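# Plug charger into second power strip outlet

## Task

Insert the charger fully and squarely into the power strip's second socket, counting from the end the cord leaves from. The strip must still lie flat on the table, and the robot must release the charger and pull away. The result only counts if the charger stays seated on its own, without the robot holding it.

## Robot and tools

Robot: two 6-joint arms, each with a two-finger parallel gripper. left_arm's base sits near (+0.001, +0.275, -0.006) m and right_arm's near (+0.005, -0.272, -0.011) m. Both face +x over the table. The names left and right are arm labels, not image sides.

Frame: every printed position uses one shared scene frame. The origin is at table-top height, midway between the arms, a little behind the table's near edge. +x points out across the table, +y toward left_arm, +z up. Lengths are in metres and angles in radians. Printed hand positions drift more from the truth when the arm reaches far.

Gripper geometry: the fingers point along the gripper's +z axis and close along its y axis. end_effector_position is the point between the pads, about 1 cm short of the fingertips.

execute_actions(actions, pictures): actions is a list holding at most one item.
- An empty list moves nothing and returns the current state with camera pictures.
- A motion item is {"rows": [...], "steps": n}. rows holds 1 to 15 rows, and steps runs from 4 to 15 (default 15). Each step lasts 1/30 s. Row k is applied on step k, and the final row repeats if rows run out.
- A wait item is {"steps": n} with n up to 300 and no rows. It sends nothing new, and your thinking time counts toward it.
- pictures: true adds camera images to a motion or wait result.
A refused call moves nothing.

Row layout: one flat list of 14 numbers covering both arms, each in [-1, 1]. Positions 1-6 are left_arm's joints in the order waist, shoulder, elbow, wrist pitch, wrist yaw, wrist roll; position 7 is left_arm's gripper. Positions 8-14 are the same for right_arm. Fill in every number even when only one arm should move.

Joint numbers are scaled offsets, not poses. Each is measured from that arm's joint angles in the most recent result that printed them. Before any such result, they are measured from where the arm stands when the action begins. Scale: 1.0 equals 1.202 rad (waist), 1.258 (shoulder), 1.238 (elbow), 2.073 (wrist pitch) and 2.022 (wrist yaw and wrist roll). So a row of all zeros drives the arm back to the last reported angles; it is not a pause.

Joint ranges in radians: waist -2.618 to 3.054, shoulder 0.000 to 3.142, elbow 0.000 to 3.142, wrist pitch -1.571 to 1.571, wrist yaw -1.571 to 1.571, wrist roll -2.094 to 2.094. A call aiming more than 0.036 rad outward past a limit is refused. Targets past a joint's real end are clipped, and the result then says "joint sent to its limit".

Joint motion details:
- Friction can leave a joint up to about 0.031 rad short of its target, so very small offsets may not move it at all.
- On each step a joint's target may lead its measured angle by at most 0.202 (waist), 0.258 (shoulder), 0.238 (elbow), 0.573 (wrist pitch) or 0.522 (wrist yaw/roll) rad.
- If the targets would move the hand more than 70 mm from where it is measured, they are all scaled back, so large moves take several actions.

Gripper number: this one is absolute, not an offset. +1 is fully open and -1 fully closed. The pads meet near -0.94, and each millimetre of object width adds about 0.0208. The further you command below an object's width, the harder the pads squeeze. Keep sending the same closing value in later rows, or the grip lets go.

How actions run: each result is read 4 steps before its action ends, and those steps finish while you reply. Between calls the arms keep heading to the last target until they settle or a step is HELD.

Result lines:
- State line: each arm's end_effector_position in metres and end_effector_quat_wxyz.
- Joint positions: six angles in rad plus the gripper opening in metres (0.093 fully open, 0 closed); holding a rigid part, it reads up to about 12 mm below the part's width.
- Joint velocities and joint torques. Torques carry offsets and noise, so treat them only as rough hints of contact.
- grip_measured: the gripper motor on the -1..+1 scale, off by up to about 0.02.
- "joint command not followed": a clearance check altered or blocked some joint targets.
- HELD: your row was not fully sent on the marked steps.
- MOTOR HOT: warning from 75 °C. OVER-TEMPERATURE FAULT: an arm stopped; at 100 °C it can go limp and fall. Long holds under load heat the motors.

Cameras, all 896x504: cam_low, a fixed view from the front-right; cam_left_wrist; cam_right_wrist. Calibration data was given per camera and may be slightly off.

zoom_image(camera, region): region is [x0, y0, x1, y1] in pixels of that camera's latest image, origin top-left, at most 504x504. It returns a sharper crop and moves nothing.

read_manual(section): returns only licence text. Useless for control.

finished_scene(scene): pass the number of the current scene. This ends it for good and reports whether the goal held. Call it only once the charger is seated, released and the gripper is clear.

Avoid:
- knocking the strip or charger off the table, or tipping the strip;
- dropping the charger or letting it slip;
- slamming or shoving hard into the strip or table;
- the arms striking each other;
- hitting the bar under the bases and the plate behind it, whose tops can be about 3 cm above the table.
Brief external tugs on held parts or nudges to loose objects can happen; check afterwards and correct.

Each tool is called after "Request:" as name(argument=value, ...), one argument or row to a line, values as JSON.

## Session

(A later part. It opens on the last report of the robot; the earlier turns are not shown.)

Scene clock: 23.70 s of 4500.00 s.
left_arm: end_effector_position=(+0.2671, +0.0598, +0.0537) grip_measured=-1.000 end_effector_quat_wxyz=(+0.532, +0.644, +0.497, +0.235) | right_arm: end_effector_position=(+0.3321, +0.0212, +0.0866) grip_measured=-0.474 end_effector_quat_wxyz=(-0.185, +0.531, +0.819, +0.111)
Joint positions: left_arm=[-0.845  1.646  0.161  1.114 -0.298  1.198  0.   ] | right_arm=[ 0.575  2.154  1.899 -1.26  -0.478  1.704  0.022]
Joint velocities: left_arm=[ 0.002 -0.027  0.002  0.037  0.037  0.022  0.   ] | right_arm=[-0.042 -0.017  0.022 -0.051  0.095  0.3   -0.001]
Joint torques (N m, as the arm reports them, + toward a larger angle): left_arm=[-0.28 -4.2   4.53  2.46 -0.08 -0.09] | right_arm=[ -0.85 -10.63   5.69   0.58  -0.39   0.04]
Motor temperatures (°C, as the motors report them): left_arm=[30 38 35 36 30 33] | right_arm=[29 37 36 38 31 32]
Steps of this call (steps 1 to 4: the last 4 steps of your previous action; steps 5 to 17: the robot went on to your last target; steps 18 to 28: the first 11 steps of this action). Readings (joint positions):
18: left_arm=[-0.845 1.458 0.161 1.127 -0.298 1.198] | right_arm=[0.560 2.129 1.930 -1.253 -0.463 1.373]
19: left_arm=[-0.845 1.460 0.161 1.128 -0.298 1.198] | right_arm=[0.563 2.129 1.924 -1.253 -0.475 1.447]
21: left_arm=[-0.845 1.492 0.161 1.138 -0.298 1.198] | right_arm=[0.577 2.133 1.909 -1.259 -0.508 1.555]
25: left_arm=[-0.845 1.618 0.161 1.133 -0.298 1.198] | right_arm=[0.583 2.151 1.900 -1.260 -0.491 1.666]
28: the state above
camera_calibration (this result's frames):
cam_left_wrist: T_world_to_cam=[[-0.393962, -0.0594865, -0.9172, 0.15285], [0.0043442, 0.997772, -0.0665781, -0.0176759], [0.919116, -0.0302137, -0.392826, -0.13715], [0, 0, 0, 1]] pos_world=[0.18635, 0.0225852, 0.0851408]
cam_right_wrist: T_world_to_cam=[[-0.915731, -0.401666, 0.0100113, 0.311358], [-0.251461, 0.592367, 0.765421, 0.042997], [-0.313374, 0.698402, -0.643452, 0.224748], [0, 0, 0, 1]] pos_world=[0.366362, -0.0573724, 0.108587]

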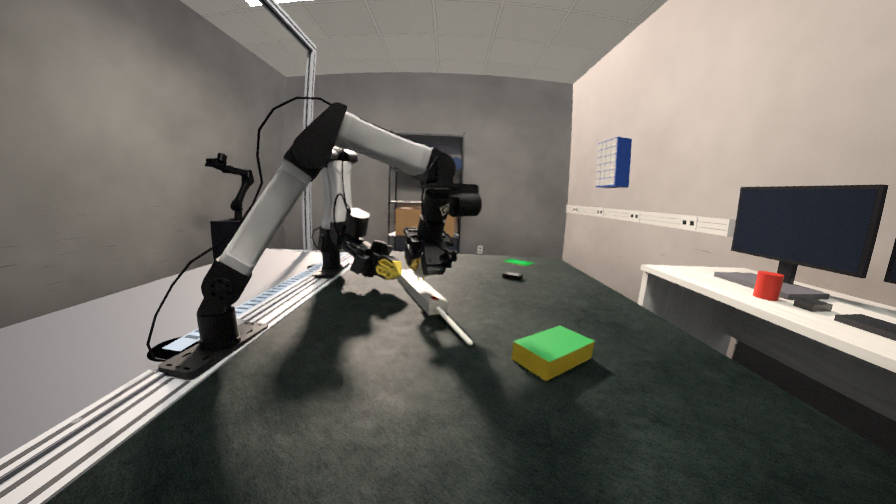

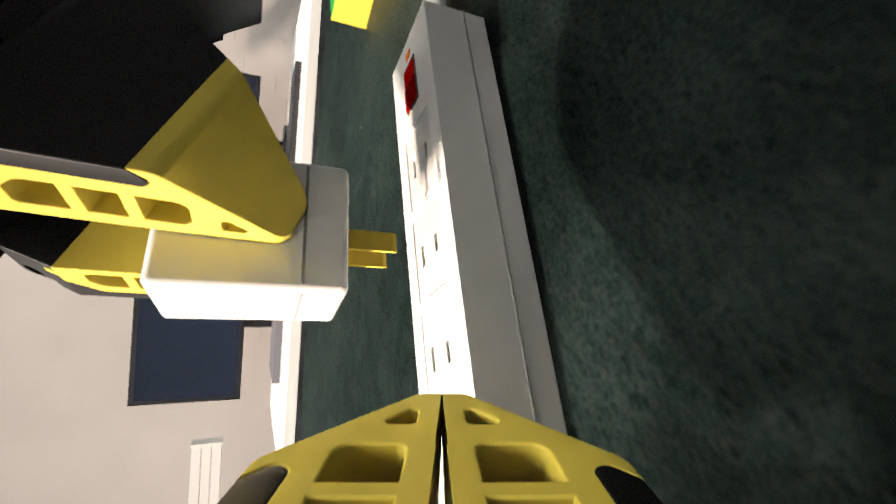

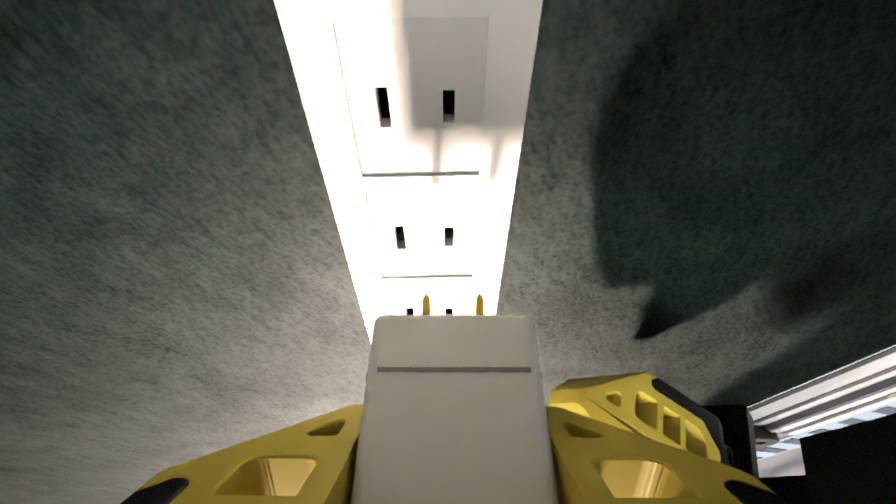

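Request:
execute_actions(
  actions=[],
)

Request:
zoom_image(
  camera="cam_right_wrist",
  region=[320, 60, 580, 340],
)

Request:
zoom_image(
  camera="cam_left_wrist",
  region=[120, 130, 500, 390],
)

Scene clock: 24.07 s of 4500.00 s.
left_arm: end_effector_position=(+0.2672, +0.0597, +0.0540) grip_measured=-1.000 end_effector_quat_wxyz=(+0.533, +0.644, +0.496, +0.235) | right_arm: end_effector_position=(+0.3330, +0.0198, +0.0860) grip_measured=-0.474 end_effector_quat_wxyz=(-0.184, +0.546, +0.810, +0.106)
Joint positions: left_arm=[-0.845  1.646  0.161  1.116 -0.298  1.198  0.   ] | right_arm=[ 0.574  2.154  1.899 -1.26  -0.47   1.74   0.022]
Joint velocities: left_arm=[-0.007  0.002 -0.007  0.022 -0.007 -0.007  0.   ] | right_arm=[-0.017  0.017  0.002 -0.051 -0.007  0.037 -0.   ]
Joint torques (N m, as the arm reports them, + toward a larger angle): left_arm=[-0.34 -4.04  4.68  2.38 -0.08 -0.09] | right_arm=[ -1.04 -10.68   5.78   0.57  -0.33   0.03]
Motor temperatures (°C, as the motors report them): left_arm=[30 38 35 36 30 33] | right_arm=[29 37 36 38 31 32]
Kept back: nothing.
Steps of this call (steps 1 to 4: the last 4 steps of your previous action; steps 5 to 11: the robot went on to your last target). Readings (joint positions):
1: left_arm=[-0.845 1.646 0.161 1.115 -0.298 1.198] | right_arm=[0.575 2.154 1.899 -1.260 -0.476 1.712]
2: left_arm=[-0.845 1.646 0.161 1.116 -0.298 1.198] | right_arm=[0.574 2.154 1.899 -1.260 -0.475 1.718]
4: left_arm=[-0.845 1.646 0.161 1.116 -0.298 1.198] | right_arm=[0.574 2.154 1.899 -1.260 -0.473 1.727]
8: left_arm=[-0.845 1.646 0.161 1.116 -0.298 1.198] | right_arm=[0.574 2.154 1.899 -1.260 -0.471 1.737]
11: the state above
camera_calibration (this result's frames):
cam_left_wrist: T_world_to_cam=[[-0.393011, -0.0604971, -0.917541, 0.153008], [0.00445043, 0.997697, -0.0676883, -0.0175221], [0.919523, -0.0306857, -0.391837, -0.137226], [0, 0, 0, 1]] pos_world=[0.186395, 0.0225274, 0.0854349]
cam_right_wrist: T_world_to_cam=[[-0.928588, -0.370363, 0.0235895, 0.314192], [-0.224225, 0.610563, 0.759563, 0.035568], [-0.295717, 0.700031, -0.650006, 0.220346], [0, 0, 0, 1]] pos_world=[0.36489, -0.0596004, 0.108798]

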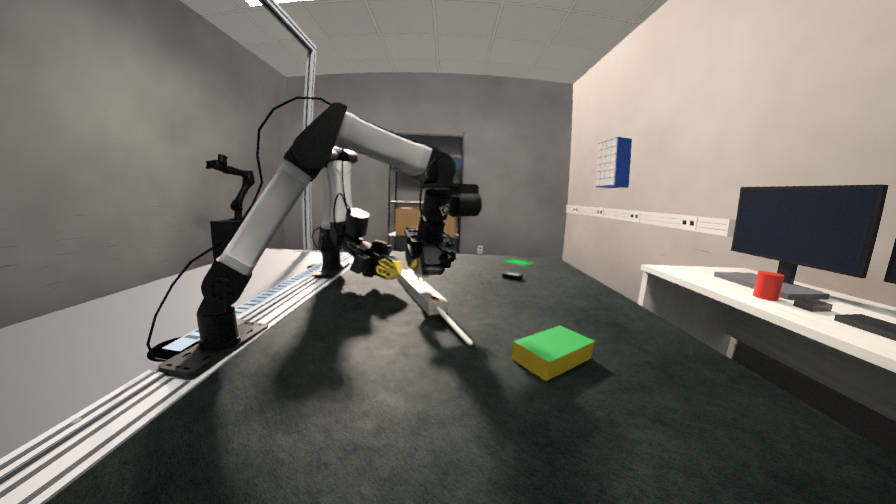

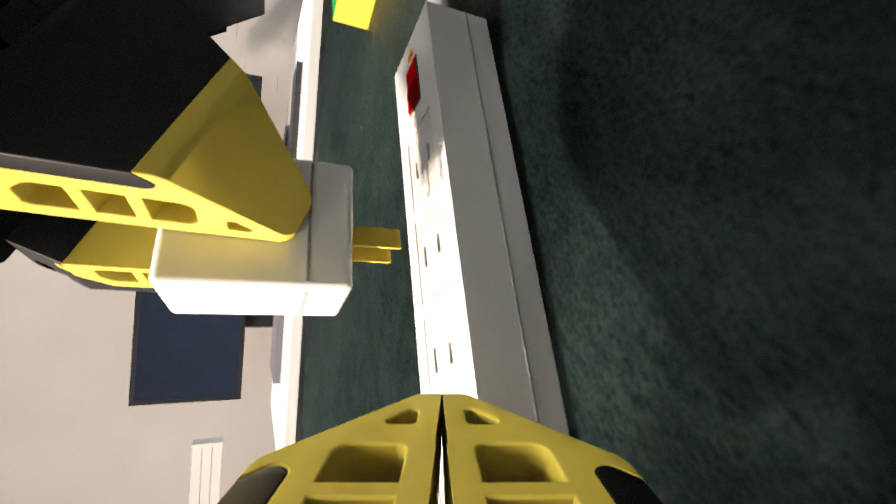

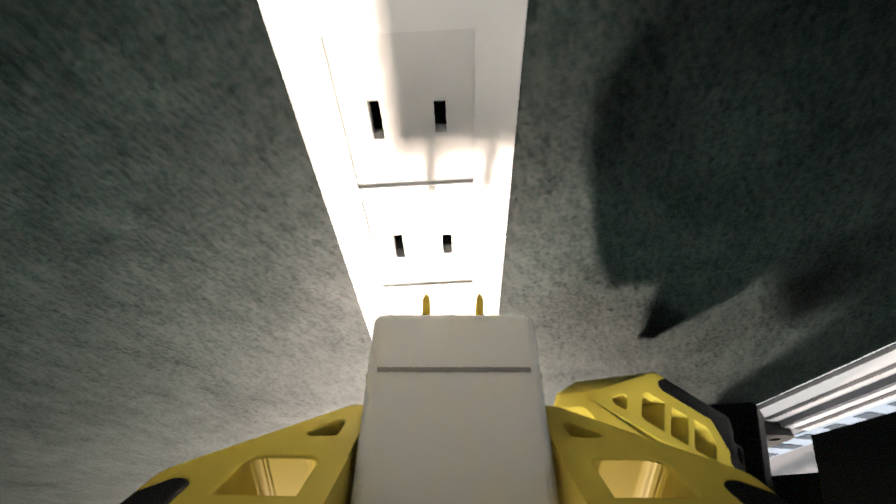

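Region (320, 60, 580, 340) of cam_right_wrist's 896x504 image, scaled by 1.800, with more detail than that image has; it fills the left 468 columns of this view, and the rest is white.

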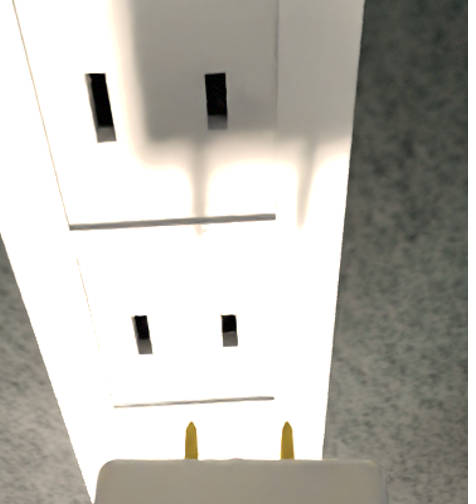

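Region (120, 130, 500, 390) of cam_left_wrist's 896x504 image, scaled by 1.326, with more detail than that image has; it fills the top 345 rows of this view, and the rest is white.

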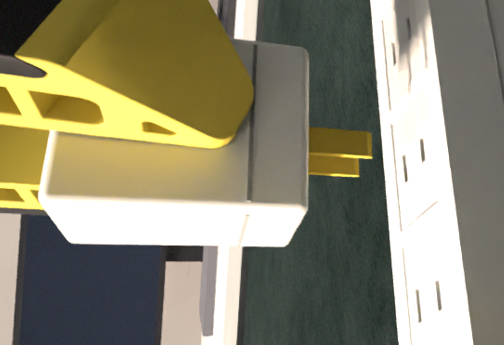

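Request:
zoom_image(
  camera="cam_left_wrist",
  region=[290, 150, 470, 330],
)

Region (290, 150, 470, 330) of cam_left_wrist's 896x504 image, scaled by 2.800, with more detail than that image has.

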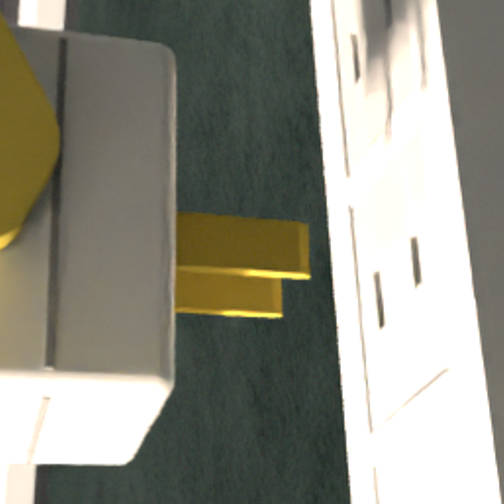

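Request:
execute_actions(
  actions=[
    {"rows": [
[0,0,0,0,0,0,-1, 0,0,0,0.027,0.0148,-0.0178,-0.65],
[0,0,0,0,0,0,-1, 0,0.005,-0.005,0.027,0.0148,-0.0178,-0.65],
[0,0,0,0,0,0,-1, 0,0.01,-0.01,0.027,0.0148,-0.0178,-0.65],
[0,0,0,0,0,0,-1, 0,0.015,-0.015,0.027,0.0148,-0.0178,-0.65],
[0,0,0,0,0,0,-1, 0,0.02,-0.0186,0.027,0.0148,-0.0178,-0.65]
], "steps": 15},
  ],
)

Request:
execute_actions(
  actions=[
    {"steps": 8},
  ],
  pictures=true,
)

Request:
zoom_image(
  camera="cam_right_wrist",
  region=[350, 100, 560, 340],
)

Request:
zoom_image(
  camera="cam_left_wrist",
  region=[300, 150, 480, 330],
)

Scene clock: 30.20 s of 4500.00 s.
left_arm: end_effector_position=(+0.2672, +0.0597, +0.0540) grip_measured=-1.000 end_effector_quat_wxyz=(+0.533, +0.644, +0.496, +0.235) | right_arm: end_effector_position=(+0.3412, +0.0207, +0.0791) grip_measured=-0.474 end_effector_quat_wxyz=(-0.168, +0.534, +0.821, +0.115)
Joint positions: left_arm=[-0.845  1.646  0.161  1.116 -0.298  1.198  0.   ] | right_arm=[ 0.574  2.164  1.892 -1.219 -0.45   1.713  0.022]
Joint velocities: left_arm=[ 0.002 -0.022  0.017 -0.037  0.022  0.022  0.   ] | right_arm=[-0.017  0.037 -0.051 -0.007 -0.051 -0.051 -0.   ]
Joint torques (N m, as the arm reports them, + toward a larger angle): left_arm=[ 0.13 -4.85  4.76  2.27  0.01 -0.09] | right_arm=[  0.14 -10.42   5.66   0.71  -0.36  -0.08]
Motor temperatures (°C, as the motors report them): left_arm=[30 37 35 36 30 33] | right_arm=[29 39 37 37 31 32]
Steps of this call (steps 1 to 30: the robot went on to your last target; steps 31 to 90: nothing new was sent; then 2.77 s passed at rest; steps 91 to 101: the first 11 steps of this action). Readings (joint positions):
91: left_arm=[-0.845 1.646 0.161 1.116 -0.298 1.198] | right_arm=[0.574 2.154 1.899 -1.257 -0.467 1.738]
92: left_arm=[-0.845 1.646 0.161 1.116 -0.298 1.198] | right_arm=[0.574 2.154 1.899 -1.250 -0.463 1.733]
94: left_arm=[-0.845 1.646 0.161 1.116 -0.298 1.198] | right_arm=[0.574 2.154 1.899 -1.236 -0.457 1.724]
98: left_arm=[-0.845 1.646 0.161 1.116 -0.298 1.198] | right_arm=[0.574 2.159 1.899 -1.223 -0.452 1.716]
101: the state above

Scene clock: 30.47 s of 4500.00 s.
left_arm: end_effector_position=(+0.2672, +0.0597, +0.0540) grip_measured=-1.000 end_effector_quat_wxyz=(+0.533, +0.644, +0.496, +0.235) | right_arm: end_effector_position=(+0.3412, +0.0203, +0.0773) grip_measured=-0.474 end_effector_quat_wxyz=(-0.168, +0.534, +0.821, +0.113)
Joint positions: left_arm=[-0.845  1.646  0.161  1.116 -0.298  1.198  0.   ] | right_arm=[ 0.574  2.166  1.89  -1.218 -0.448  1.711  0.022]
Joint velocities: left_arm=[-0.012  0.007  0.002  0.022 -0.051  0.007  0.   ] | right_arm=[ 0.017  0.007  0.007  0.051 -0.066 -0.022 -0.001]
Joint torques (N m, as the arm reports them, + toward a larger angle): left_arm=[ 0.15 -4.84  4.78  2.27  0.02 -0.09] | right_arm=[  0.13 -10.48   5.58   0.7   -0.35  -0.09]
Motor temperatures (°C, as the motors report them): left_arm=[30 37 35 36 30 33] | right_arm=[29 39 37 37 31 32]
Kept back: nothing.
Steps of this call (steps 1 to 4: the last 4 steps of your previous action; steps 5 to 8: the robot went on to your last target). Readings (joint positions):
1: left_arm=[-0.845 1.646 0.161 1.116 -0.298 1.198] | right_arm=[0.574 2.165 1.891 -1.219 -0.449 1.712]
2: left_arm=[-0.845 1.646 0.161 1.116 -0.298 1.198] | right_arm=[0.574 2.166 1.890 -1.219 -0.449 1.712]
4: left_arm=[-0.845 1.646 0.161 1.116 -0.298 1.198] | right_arm=[0.574 2.166 1.890 -1.219 -0.448 1.711]
8: the state above
camera_calibration (this result's frames):
cam_left_wrist: T_world_to_cam=[[-0.393011, -0.0604971, -0.917541, 0.153008], [0.00445043, 0.997697, -0.0676883, -0.0175221], [0.919523, -0.0306857, -0.391837, -0.137226], [0, 0, 0, 1]] pos_world=[0.186395, 0.0225274, 0.0854349]
cam_right_wrist: T_world_to_cam=[[-0.918776, -0.3946, -0.0119075, 0.32203], [-0.270331, 0.606879, 0.747408, 0.0604842], [-0.2877, 0.689919, -0.664259, 0.215307], [0, 0, 0, 1]] pos_world=[0.374168, -0.0581777, 0.101648]

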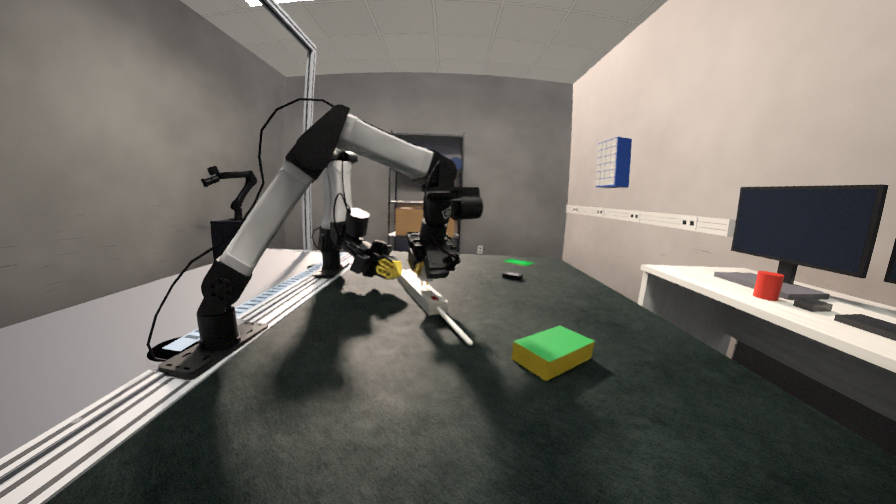

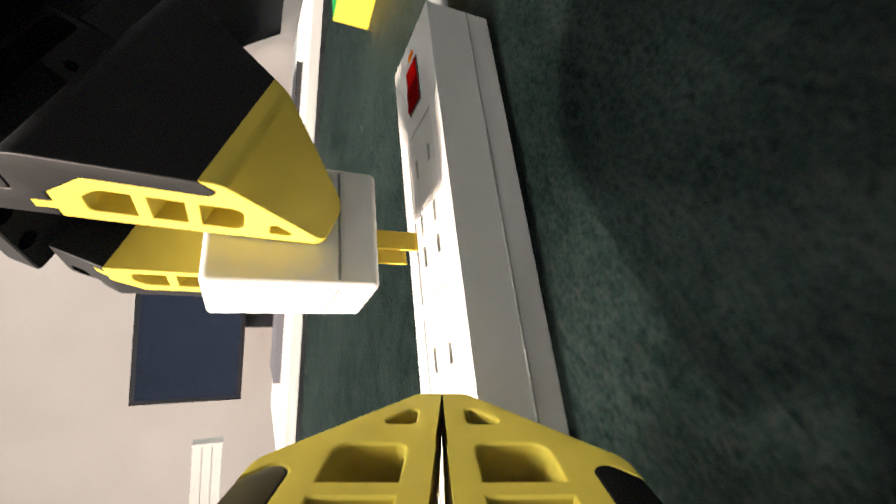

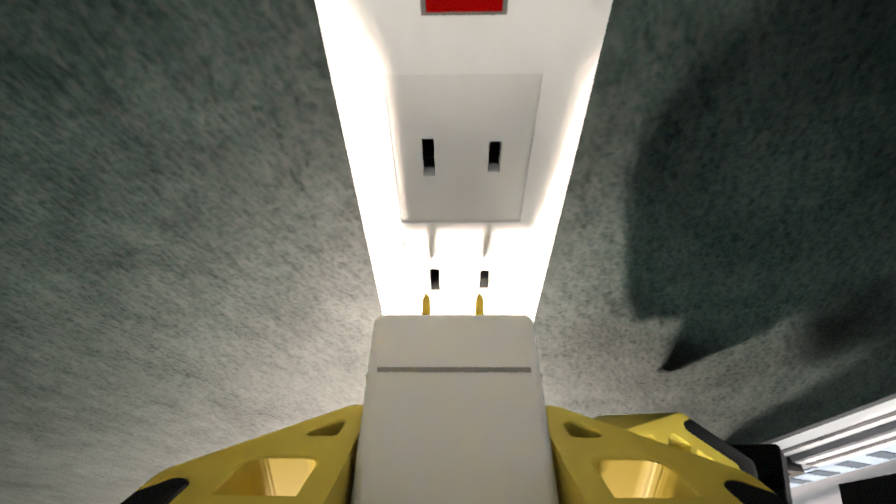

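Region (350, 100, 560, 340) of cam_right_wrist's 896x504 image, scaled by 2.100, with more detail than that image has; it fills the left 441 columns of this view, and the rest is white.

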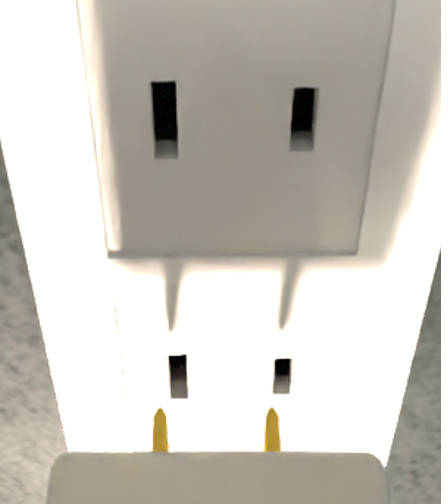

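Region (300, 150, 480, 330) of cam_left_wrist's 896x504 image, scaled by 2.800, with more detail than that image has.

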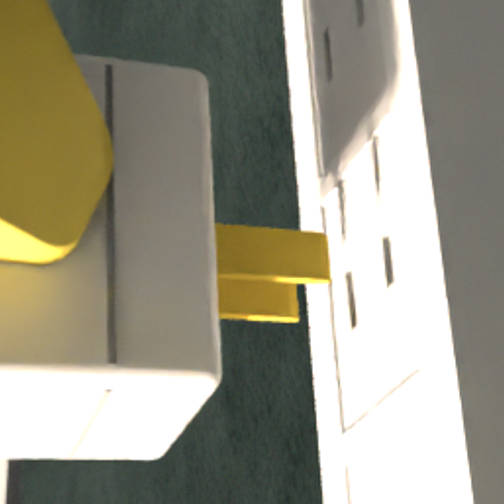

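Request:
execute_actions(
  actions=[
    {"rows": [
[0,0,0,0,0,0,-1, 0,0.01,0,-0.008,-0.0062,0,-0.65],
[0,0,0,0,0,0,-1, 0,0.0191,0,-0.008,-0.0062,0,-0.65]
], "steps": 15},
  ],
)

Request:
execute_actions(
  actions=[
    {"steps": 6},
  ],
  pictures=true,
)

Request:
zoom_image(
  camera="cam_right_wrist",
  region=[380, 140, 530, 330],
)

Request:
zoom_image(
  camera="cam_left_wrist",
  region=[340, 180, 480, 320],
)

Scene clock: 32.10 s of 4500.00 s.
left_arm: end_effector_position=(+0.2672, +0.0597, +0.0540) grip_measured=-1.000 end_effector_quat_wxyz=(+0.533, +0.644, +0.496, +0.235) | right_arm: end_effector_position=(+0.3411, +0.0203, +0.0773) grip_measured=-0.474 end_effector_quat_wxyz=(-0.168, +0.534, +0.821, +0.113)
Joint positions: left_arm=[-0.845  1.646  0.161  1.116 -0.298  1.198  0.   ] | right_arm=[ 0.574  2.166  1.89  -1.218 -0.448  1.71   0.022]
Joint velocities: left_arm=[ 0.002 -0.017 -0.002  0.037 -0.037  0.007  0.   ] | right_arm=[-0.002  0.012 -0.022 -0.095  0.037 -0.007  0.   ]
Joint torques (N m, as the arm reports them, + toward a larger angle): left_arm=[ 0.13 -4.83  4.76  2.28  0.01 -0.08] | right_arm=[ 0.15 -9.6   6.7   0.33 -0.55 -0.02]
Motor temperatures (°C, as the motors report them): left_arm=[30 37 35 37 30 33] | right_arm=[29 40 37 37 31 32]
Steps of this call (steps 1 to 15: the robot went on to your last target; steps 16 to 38: nothing new was sent; steps 39 to 49: the first 11 steps of this action). Readings (joint positions):
39: left_arm=[-0.845 1.646 0.161 1.116 -0.298 1.198] | right_arm=[0.574 2.166 1.890 -1.217 -0.448 1.710]
40: left_arm=[-0.845 1.646 0.161 1.116 -0.298 1.198] | right_arm=[0.574 2.166 1.890 -1.217 -0.448 1.710]
42: left_arm=[-0.845 1.646 0.161 1.116 -0.298 1.198] | right_arm=[0.574 2.166 1.890 -1.218 -0.448 1.710]
46: left_arm=[-0.845 1.646 0.161 1.116 -0.298 1.198] | right_arm=[0.574 2.166 1.890 -1.218 -0.448 1.710]
49: the state above

Scene clock: 32.30 s of 4500.00 s.
left_arm: end_effector_position=(+0.2672, +0.0597, +0.0540) grip_measured=-1.000 end_effector_quat_wxyz=(+0.533, +0.644, +0.496, +0.235) | right_arm: end_effector_position=(+0.3410, +0.0202, +0.0773) grip_measured=-0.474 end_effector_quat_wxyz=(-0.168, +0.534, +0.821, +0.113)
Joint positions: left_arm=[-0.845  1.646  0.161  1.116 -0.298  1.198  0.   ] | right_arm=[ 0.574  2.166  1.89  -1.218 -0.448  1.71   0.022]
Joint velocities: left_arm=[-0.007 -0.017  0.027  0.022  0.007 -0.081  0.   ] | right_arm=[-0.017 -0.007 -0.002 -0.022 -0.051 -0.007 -0.001]
Joint torques (N m, as the arm reports them, + toward a larger angle): left_arm=[ 0.15 -4.82  4.78  2.26  0.02 -0.1 ] | right_arm=[ 0.13 -9.55  6.7   0.33 -0.54 -0.02]
Motor temperatures (°C, as the motors report them): left_arm=[30 37 35 37 30 33] | right_arm=[29 40 37 37 31 32]
Kept back: nothing.
Steps of this call (steps 1 to 4: the last 4 steps of your previous action; steps 5 to 6: the robot went on to your last target). Readings (joint positions):
1: left_arm=[-0.845 1.646 0.161 1.116 -0.298 1.198] | right_arm=[0.574 2.166 1.890 -1.218 -0.448 1.710]
2: left_arm=[-0.845 1.646 0.161 1.116 -0.298 1.198] | right_arm=[0.574 2.166 1.890 -1.218 -0.448 1.710]
4: left_arm=[-0.845 1.646 0.161 1.116 -0.298 1.198] | right_arm=[0.574 2.166 1.890 -1.218 -0.448 1.710]
6: the state above
camera_calibration (this result's frames):
cam_left_wrist: T_world_to_cam=[[-0.393011, -0.0604971, -0.917541, 0.153008], [0.00445043, 0.997697, -0.0676883, -0.0175221], [0.919523, -0.0306857, -0.391837, -0.137226], [0, 0, 0, 1]] pos_world=[0.186395, 0.0225274, 0.0854349]
cam_right_wrist: T_world_to_cam=[[-0.91865, -0.394912, -0.0112509, 0.321763], [-0.270006, 0.606794, 0.747595, 0.0603252], [-0.288407, 0.689816, -0.66406, 0.21552], [0, 0, 0, 1]] pos_world=[0.374033, -0.0582057, 0.101639]

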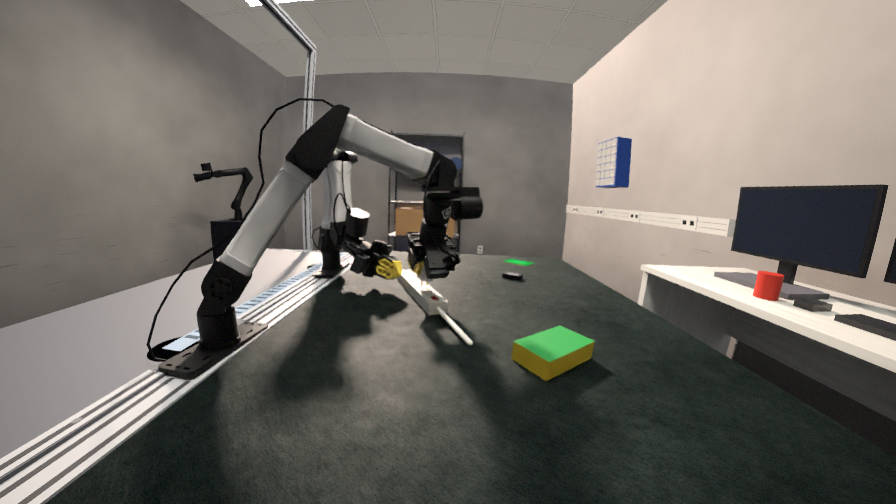

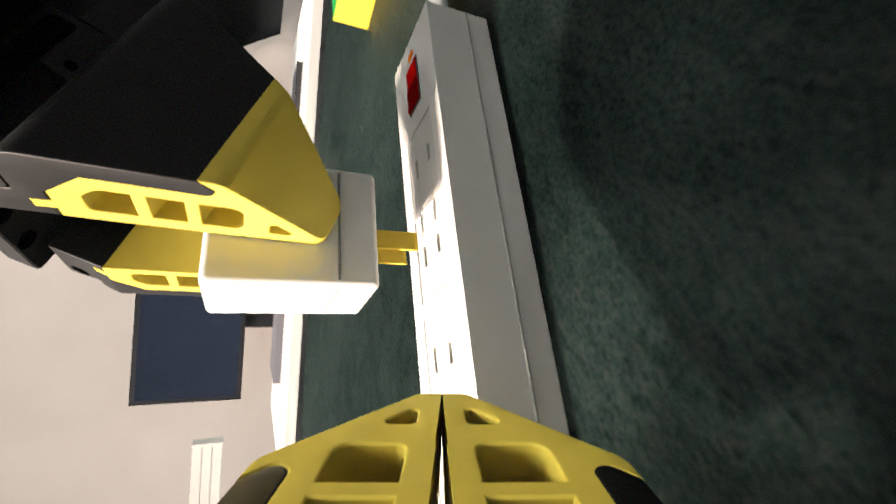

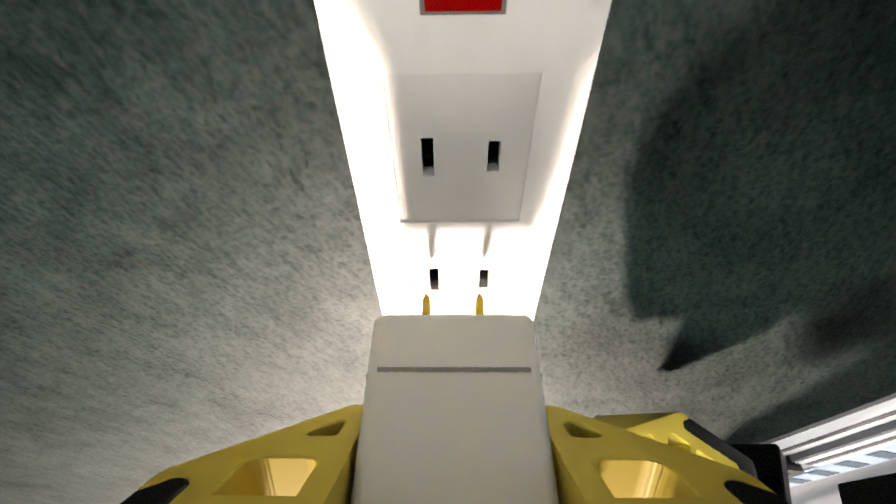

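Region (380, 140, 530, 330) of cam_right_wrist's 896x504 image, scaled by 2.653, with more detail than that image has; it fills the left 398 columns of this view, and the rest is white.

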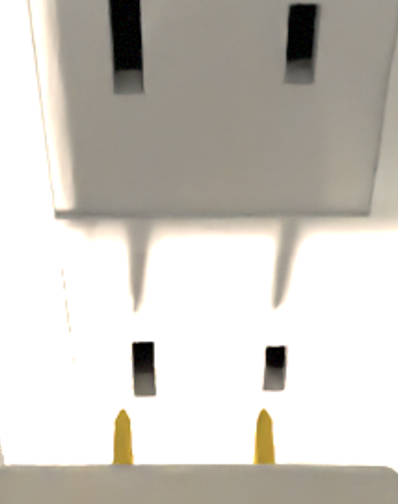

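Region (340, 180, 480, 320) of cam_left_wrist's 896x504 image, scaled by 3.600, with more detail than that image has.

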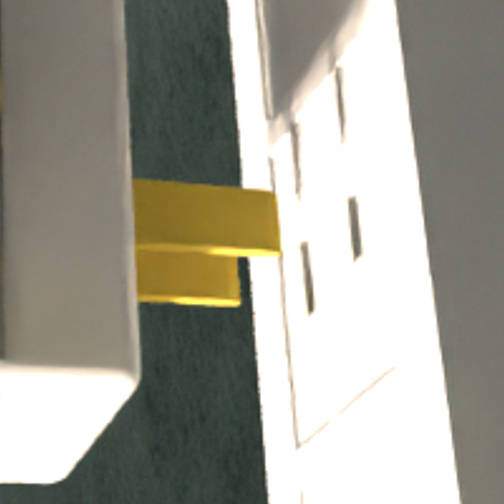

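Request:
execute_actions(
  actions=[
    {"rows": [
[0,0,0,0,0,0,-1, 0,0.027,0,-0.0095,-0.011,0,-0.65],
[0,0,0,0,0,0,-1, 0,0.027,0,-0.0095,-0.011,0,-0.65],
[0,0,0,0,0,0,-1, 0,0.02,0,-0.0095,-0.008,0,-0.65]
], "steps": 13},
  ],
)

Request:
execute_actions(
  actions=[
    {"steps": 6},
  ],
  pictures=true,
)

Request:
zoom_image(
  camera="cam_right_wrist",
  region=[380, 140, 530, 330],
)

Request:
zoom_image(
  camera="cam_left_wrist",
  region=[340, 180, 480, 320],
)

Scene clock: 33.00 s of 4500.00 s.
left_arm: end_effector_position=(+0.2672, +0.0597, +0.0540) grip_measured=-1.000 end_effector_quat_wxyz=(+0.533, +0.644, +0.496, +0.235) | right_arm: end_effector_position=(+0.3398, +0.0200, +0.0715) grip_measured=-0.474 end_effector_quat_wxyz=(-0.174, +0.535, +0.820, +0.106)
Joint positions: left_arm=[-0.845  1.646  0.161  1.116 -0.298  1.198  0.   ] | right_arm=[ 0.574  2.181  1.89  -1.222 -0.453  1.71   0.022]
Joint velocities: left_arm=[-0.007 -0.017  0.002 -0.007 -0.066  0.037  0.   ] | right_arm=[ 0.012 -0.032  0.002 -0.022  0.051  0.022  0.001]
Joint torques (N m, as the arm reports them, + toward a larger angle): left_arm=[ 0.13 -4.83  4.78  2.27  0.02 -0.09] | right_arm=[  0.12 -10.68   6.62   0.27  -0.53  -0.03]
Motor temperatures (°C, as the motors report them): left_arm=[30 37 35 37 30 33] | right_arm=[29 40 37 37 31 32]
Steps of this call (steps 1 to 12: the robot went on to your last target; steps 13 to 21: the first 9 steps of this action). Readings (joint positions):
13: left_arm=[-0.845 1.646 0.161 1.116 -0.298 1.198] | right_arm=[0.574 2.168 1.890 -1.219 -0.450 1.710]
14: left_arm=[-0.845 1.646 0.161 1.116 -0.298 1.198] | right_arm=[0.574 2.171 1.890 -1.219 -0.452 1.710]
16: left_arm=[-0.845 1.646 0.161 1.116 -0.298 1.198] | right_arm=[0.574 2.177 1.890 -1.220 -0.453 1.710]
20: left_arm=[-0.845 1.646 0.161 1.116 -0.298 1.198] | right_arm=[0.574 2.181 1.890 -1.222 -0.453 1.710]
21: the state above

Scene clock: 33.20 s of 4500.00 s.
left_arm: end_effector_position=(+0.2672, +0.0597, +0.0540) grip_measured=-1.000 end_effector_quat_wxyz=(+0.533, +0.644, +0.496, +0.235) | right_arm: end_effector_position=(+0.3397, +0.0200, +0.0715) grip_measured=-0.474 end_effector_quat_wxyz=(-0.174, +0.535, +0.820, +0.106)
Joint positions: left_arm=[-0.845  1.646  0.161  1.116 -0.298  1.198  0.   ] | right_arm=[ 0.574  2.181  1.89  -1.222 -0.453  1.71   0.022]
Joint velocities: left_arm=[-0.022  0.002 -0.012  0.022  0.022 -0.007  0.   ] | right_arm=[-0.002  0.012  0.027  0.037 -0.022 -0.022 -0.   ]
Joint torques (N m, as the arm reports them, + toward a larger angle): left_arm=[ 0.17 -4.81  4.73  2.27  0.02 -0.08] | right_arm=[  0.18 -10.65   6.65   0.27  -0.54  -0.02]
Motor temperatures (°C, as the motors report them): left_arm=[30 37 35 37 30 33] | right_arm=[29 40 37 37 31 32]
Kept back: nothing.
Steps of this call (steps 1 to 4: the last 4 steps of your previous action; steps 5 to 6: the robot went on to your last target). Readings (joint positions):
1: left_arm=[-0.845 1.646 0.161 1.116 -0.298 1.198] | right_arm=[0.574 2.181 1.890 -1.222 -0.453 1.710]
2: left_arm=[-0.845 1.646 0.161 1.116 -0.298 1.198] | right_arm=[0.574 2.181 1.890 -1.222 -0.453 1.710]
4: left_arm=[-0.845 1.646 0.161 1.116 -0.298 1.198] | right_arm=[0.574 2.181 1.890 -1.222 -0.453 1.710]
6: the state above
camera_calibration (this result's frames):
cam_left_wrist: T_world_to_cam=[[-0.393011, -0.0604971, -0.917541, 0.153008], [0.00445043, 0.997697, -0.0676883, -0.0175221], [0.919523, -0.0306857, -0.391837, -0.137226], [0, 0, 0, 1]] pos_world=[0.186395, 0.0225274, 0.0854349]
cam_right_wrist: T_world_to_cam=[[-0.918912, -0.394391, 0.00750408, 0.319153], [-0.256158, 0.611085, 0.748972, 0.0595637], [-0.299973, 0.686317, -0.66256, 0.21539], [0, 0, 0, 1]] pos_world=[0.373142, -0.0583535, 0.0957026]

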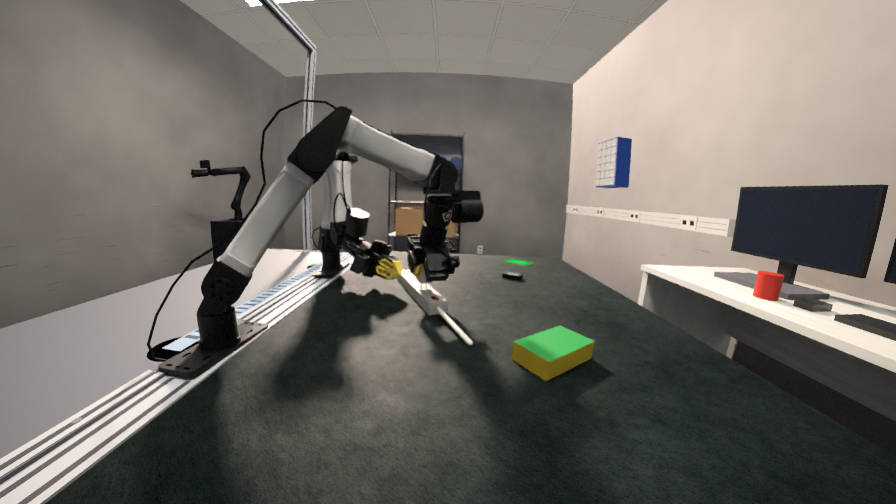

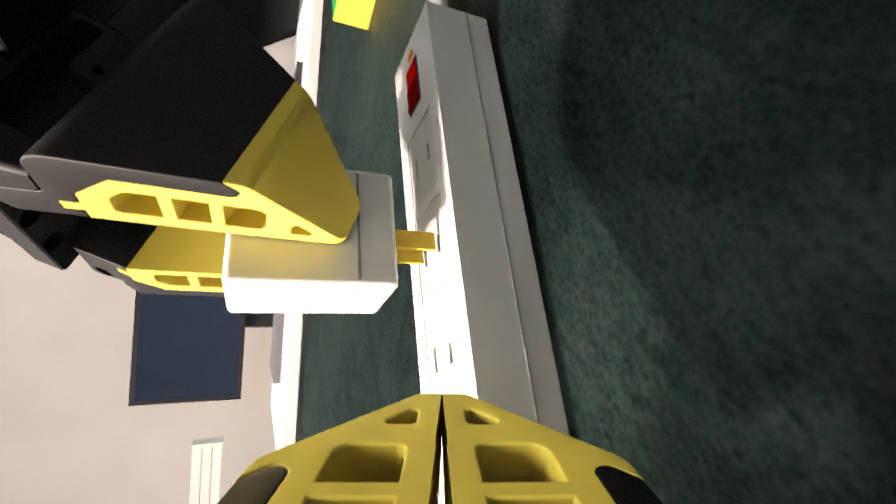

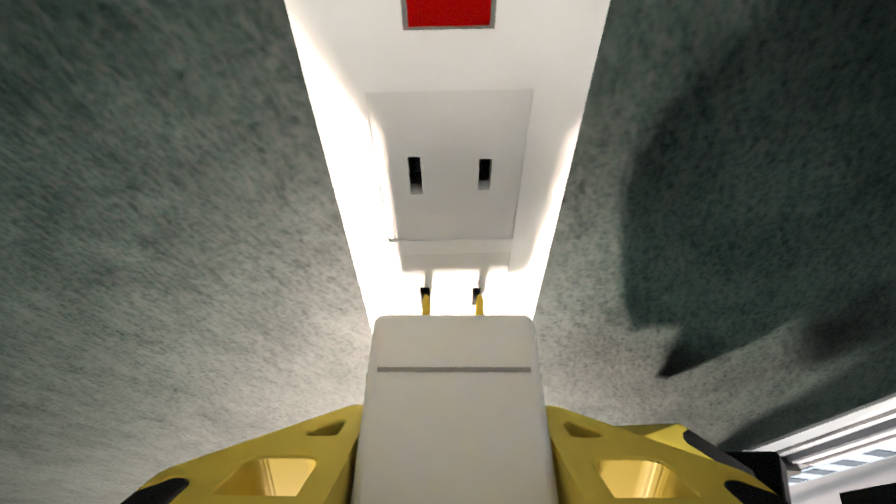

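Region (380, 140, 530, 330) of cam_right_wrist's 896x504 image, scaled by 2.653, with more detail than that image has; it fills the left 398 columns of this view, and the rest is white.

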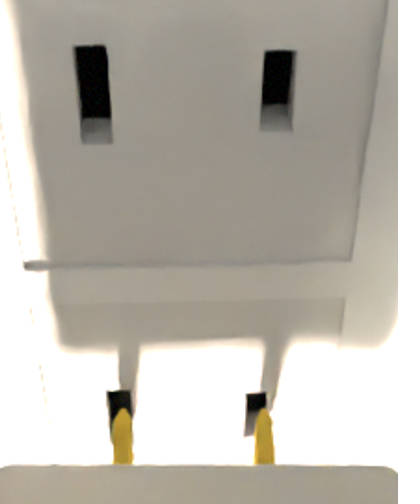

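Region (340, 180, 480, 320) of cam_left_wrist's 896x504 image, scaled by 3.600, with more detail than that image has.

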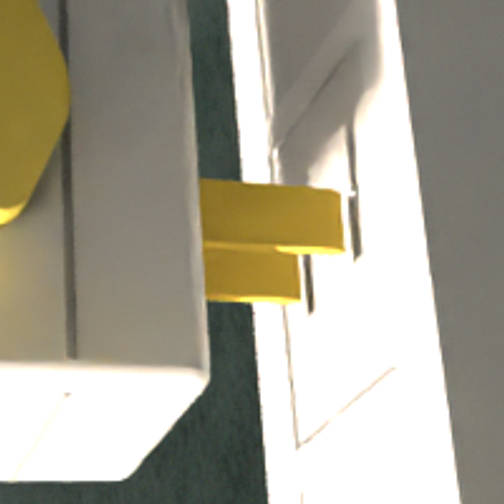

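Request:
execute_actions(
  actions=[
    {"rows": [
[0,0,0,0,0,0,-1, 0,0.008,0,0.011,-0.004,0,-0.65],
[0,0,0,0,0,0,-1, 0,0.008,0,0.0085,-0.004,0,-0.65]
], "steps": 10},
  ],
)

Scene clock: 43.20 s of 4500.00 s.
left_arm: end_effector_position=(+0.2672, +0.0597, +0.0540) grip_measured=-1.000 end_effector_quat_wxyz=(+0.533, +0.644, +0.496, +0.235) | right_arm: end_effector_position=(+0.3405, +0.0205, +0.0716) grip_measured=-0.474 end_effector_quat_wxyz=(-0.173, +0.535, +0.820, +0.108)
Joint positions: left_arm=[-0.845  1.646  0.161  1.116 -0.298  1.198  0.   ] | right_arm=[ 0.574  2.181  1.89  -1.218 -0.453  1.71   0.022]
Joint velocities: left_arm=[-0.007 -0.002  0.002  0.007 -0.007 -0.022  0.   ] | right_arm=[ 0.007  0.007  0.007 -0.007  0.007 -0.022 -0.001]
Joint torques (N m, as the arm reports them, + toward a larger angle): left_arm=[ 0.16 -4.85  4.76  2.26  0.01 -0.08] | right_arm=[  0.16 -10.72   6.63   0.63  -0.49  -0.02]
Motor temperatures (°C, as the motors report them): left_arm=[30 37 35 37 30 33] | right_arm=[29 43 37 37 31 32]
Steps of this call (steps 1 to 15: the robot went on to your last target; steps 16 to 90: nothing new was sent; then 6.80 s passed at rest; steps 91 to 96: the first 6 steps of this action). Readings (joint positions):
91: left_arm=[-0.845 1.646 0.161 1.116 -0.298 1.198] | right_arm=[0.574 2.181 1.890 -1.222 -0.453 1.710]
92: left_arm=[-0.845 1.646 0.161 1.116 -0.298 1.198] | right_arm=[0.574 2.181 1.890 -1.220 -0.453 1.710]
94: left_arm=[-0.845 1.646 0.161 1.116 -0.298 1.198] | right_arm=[0.574 2.181 1.890 -1.218 -0.453 1.710]
96: the state above

Request:
execute_actions(
  actions=[
    {"rows": [
[0,0,0,0,0,0,-1, 0,0.027,0,0,-0.004,0,-0.65],
[0,0,0,0,0,0,-1, 0,0.027,0,0,-0.004,0,-0.65],
[0,0,0,0,0,0,-1, 0,0.022,0,0,-0.004,0,-0.65]
], "steps": 12},
  ],
  pictures=true,
)

Request:
zoom_image(
  camera="cam_right_wrist",
  region=[380, 140, 530, 330],
)

Request:
zoom_image(
  camera="cam_left_wrist",
  region=[340, 180, 480, 320],
)

Scene clock: 43.73 s of 4500.00 s.
left_arm: end_effector_position=(+0.2672, +0.0597, +0.0540) grip_measured=-1.000 end_effector_quat_wxyz=(+0.533, +0.644, +0.496, +0.235) | right_arm: end_effector_position=(+0.3404, +0.0202, +0.0650) grip_measured=-0.474 end_effector_quat_wxyz=(-0.177, +0.536, +0.819, +0.101)
Joint positions: left_arm=[-0.845  1.646  0.161  1.116 -0.298  1.198  0.   ] | right_arm=[ 0.574  2.197  1.89  -1.217 -0.454  1.71   0.022]
Joint velocities: left_arm=[ 0.002 -0.017  0.002  0.022  0.007 -0.066  0.   ] | right_arm=[-0.002  0.002 -0.007 -0.037  0.037 -0.066  0.   ]
Joint torques (N m, as the arm reports them, + toward a larger angle): left_arm=[ 0.17 -4.84  4.79  2.27  0.01 -0.08] | right_arm=[  0.13 -10.71   6.61   0.43  -0.5   -0.03]
Motor temperatures (°C, as the motors report them): left_arm=[30 37 35 37 30 33] | right_arm=[29 43 37 37 31 32]
Steps of this call (steps 1 to 4: the last 4 steps of your previous action; steps 5 to 8: the robot went on to your last target; steps 9 to 16: the first 8 steps of this action). Readings (joint positions):
9: left_arm=[-0.845 1.646 0.161 1.116 -0.298 1.198] | right_arm=[0.574 2.182 1.890 -1.217 -0.453 1.710]
10: left_arm=[-0.845 1.646 0.161 1.116 -0.298 1.198] | right_arm=[0.574 2.185 1.890 -1.217 -0.453 1.710]
12: left_arm=[-0.845 1.646 0.161 1.116 -0.298 1.198] | right_arm=[0.574 2.191 1.890 -1.217 -0.454 1.710]
16: the state above
camera_calibration (this result's frames):
cam_left_wrist: T_world_to_cam=[[-0.393011, -0.0604971, -0.917541, 0.153008], [0.00445043, 0.997697, -0.0676883, -0.0175221], [0.919523, -0.0306857, -0.391837, -0.137226], [0, 0, 0, 1]] pos_world=[0.186395, 0.0225274, 0.0854349]
cam_right_wrist: T_world_to_cam=[[-0.918967, -0.393898, 0.0185566, 0.319132], [-0.24849, 0.614984, 0.748363, 0.0618906], [-0.306191, 0.683109, -0.66303, 0.213322], [0, 0, 0, 1]] pos_world=[0.373968, -0.0580782, 0.0892002]

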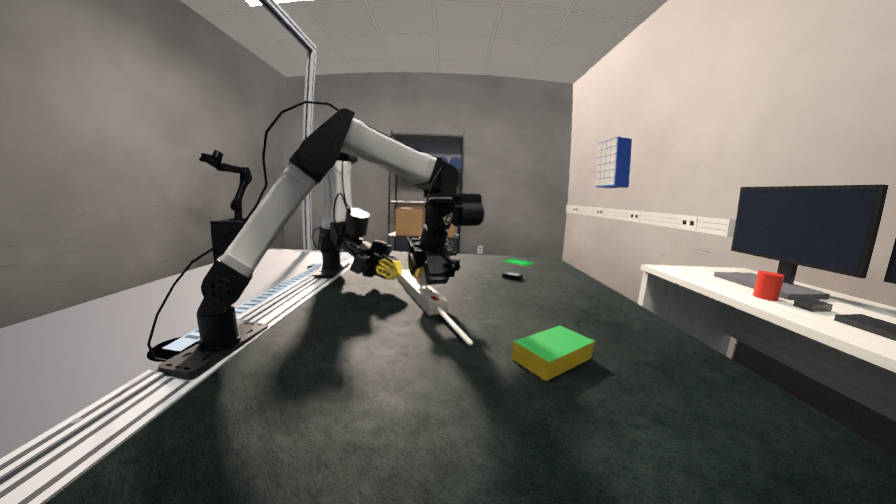

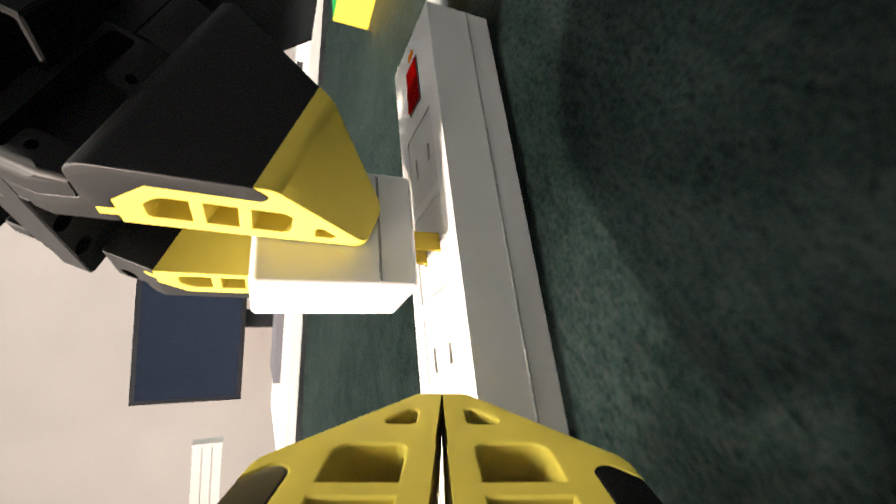

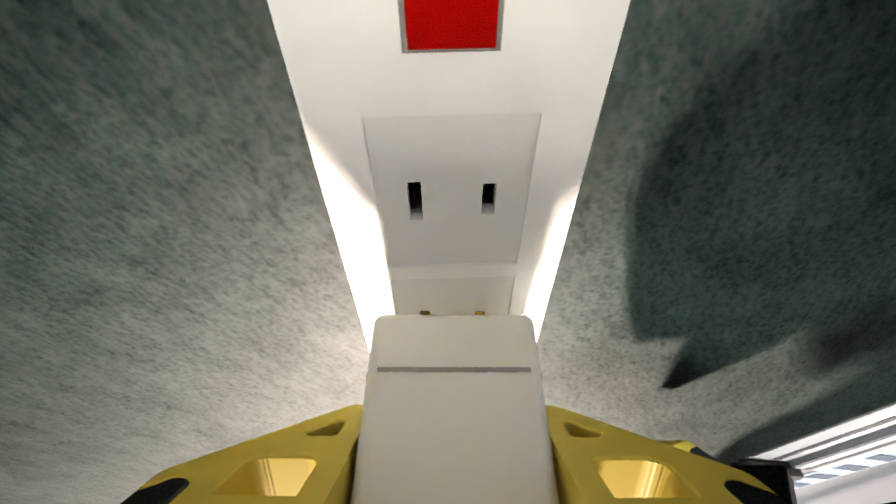

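Region (380, 140, 530, 330) of cam_right_wrist's 896x504 image, scaled by 2.653, with more detail than that image has; it fills the left 398 columns of this view, and the rest is white.

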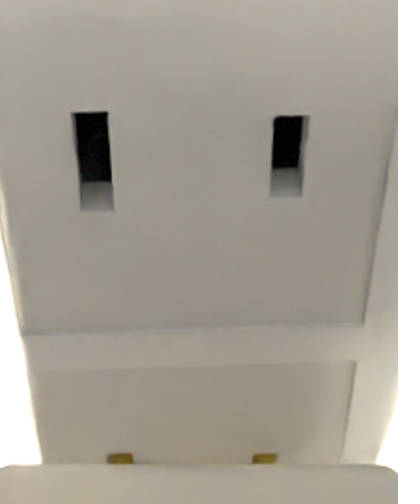

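Region (340, 180, 480, 320) of cam_left_wrist's 896x504 image, scaled by 3.600, with more detail than that image has.

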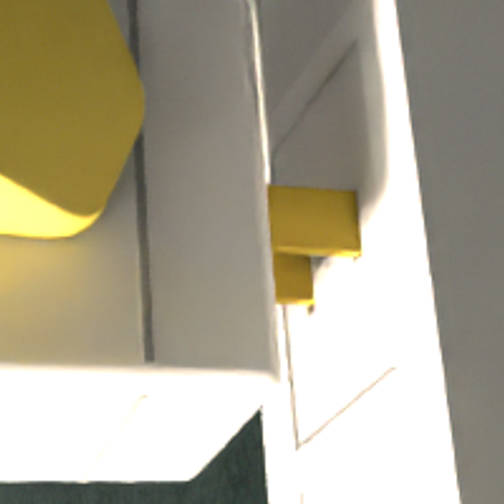

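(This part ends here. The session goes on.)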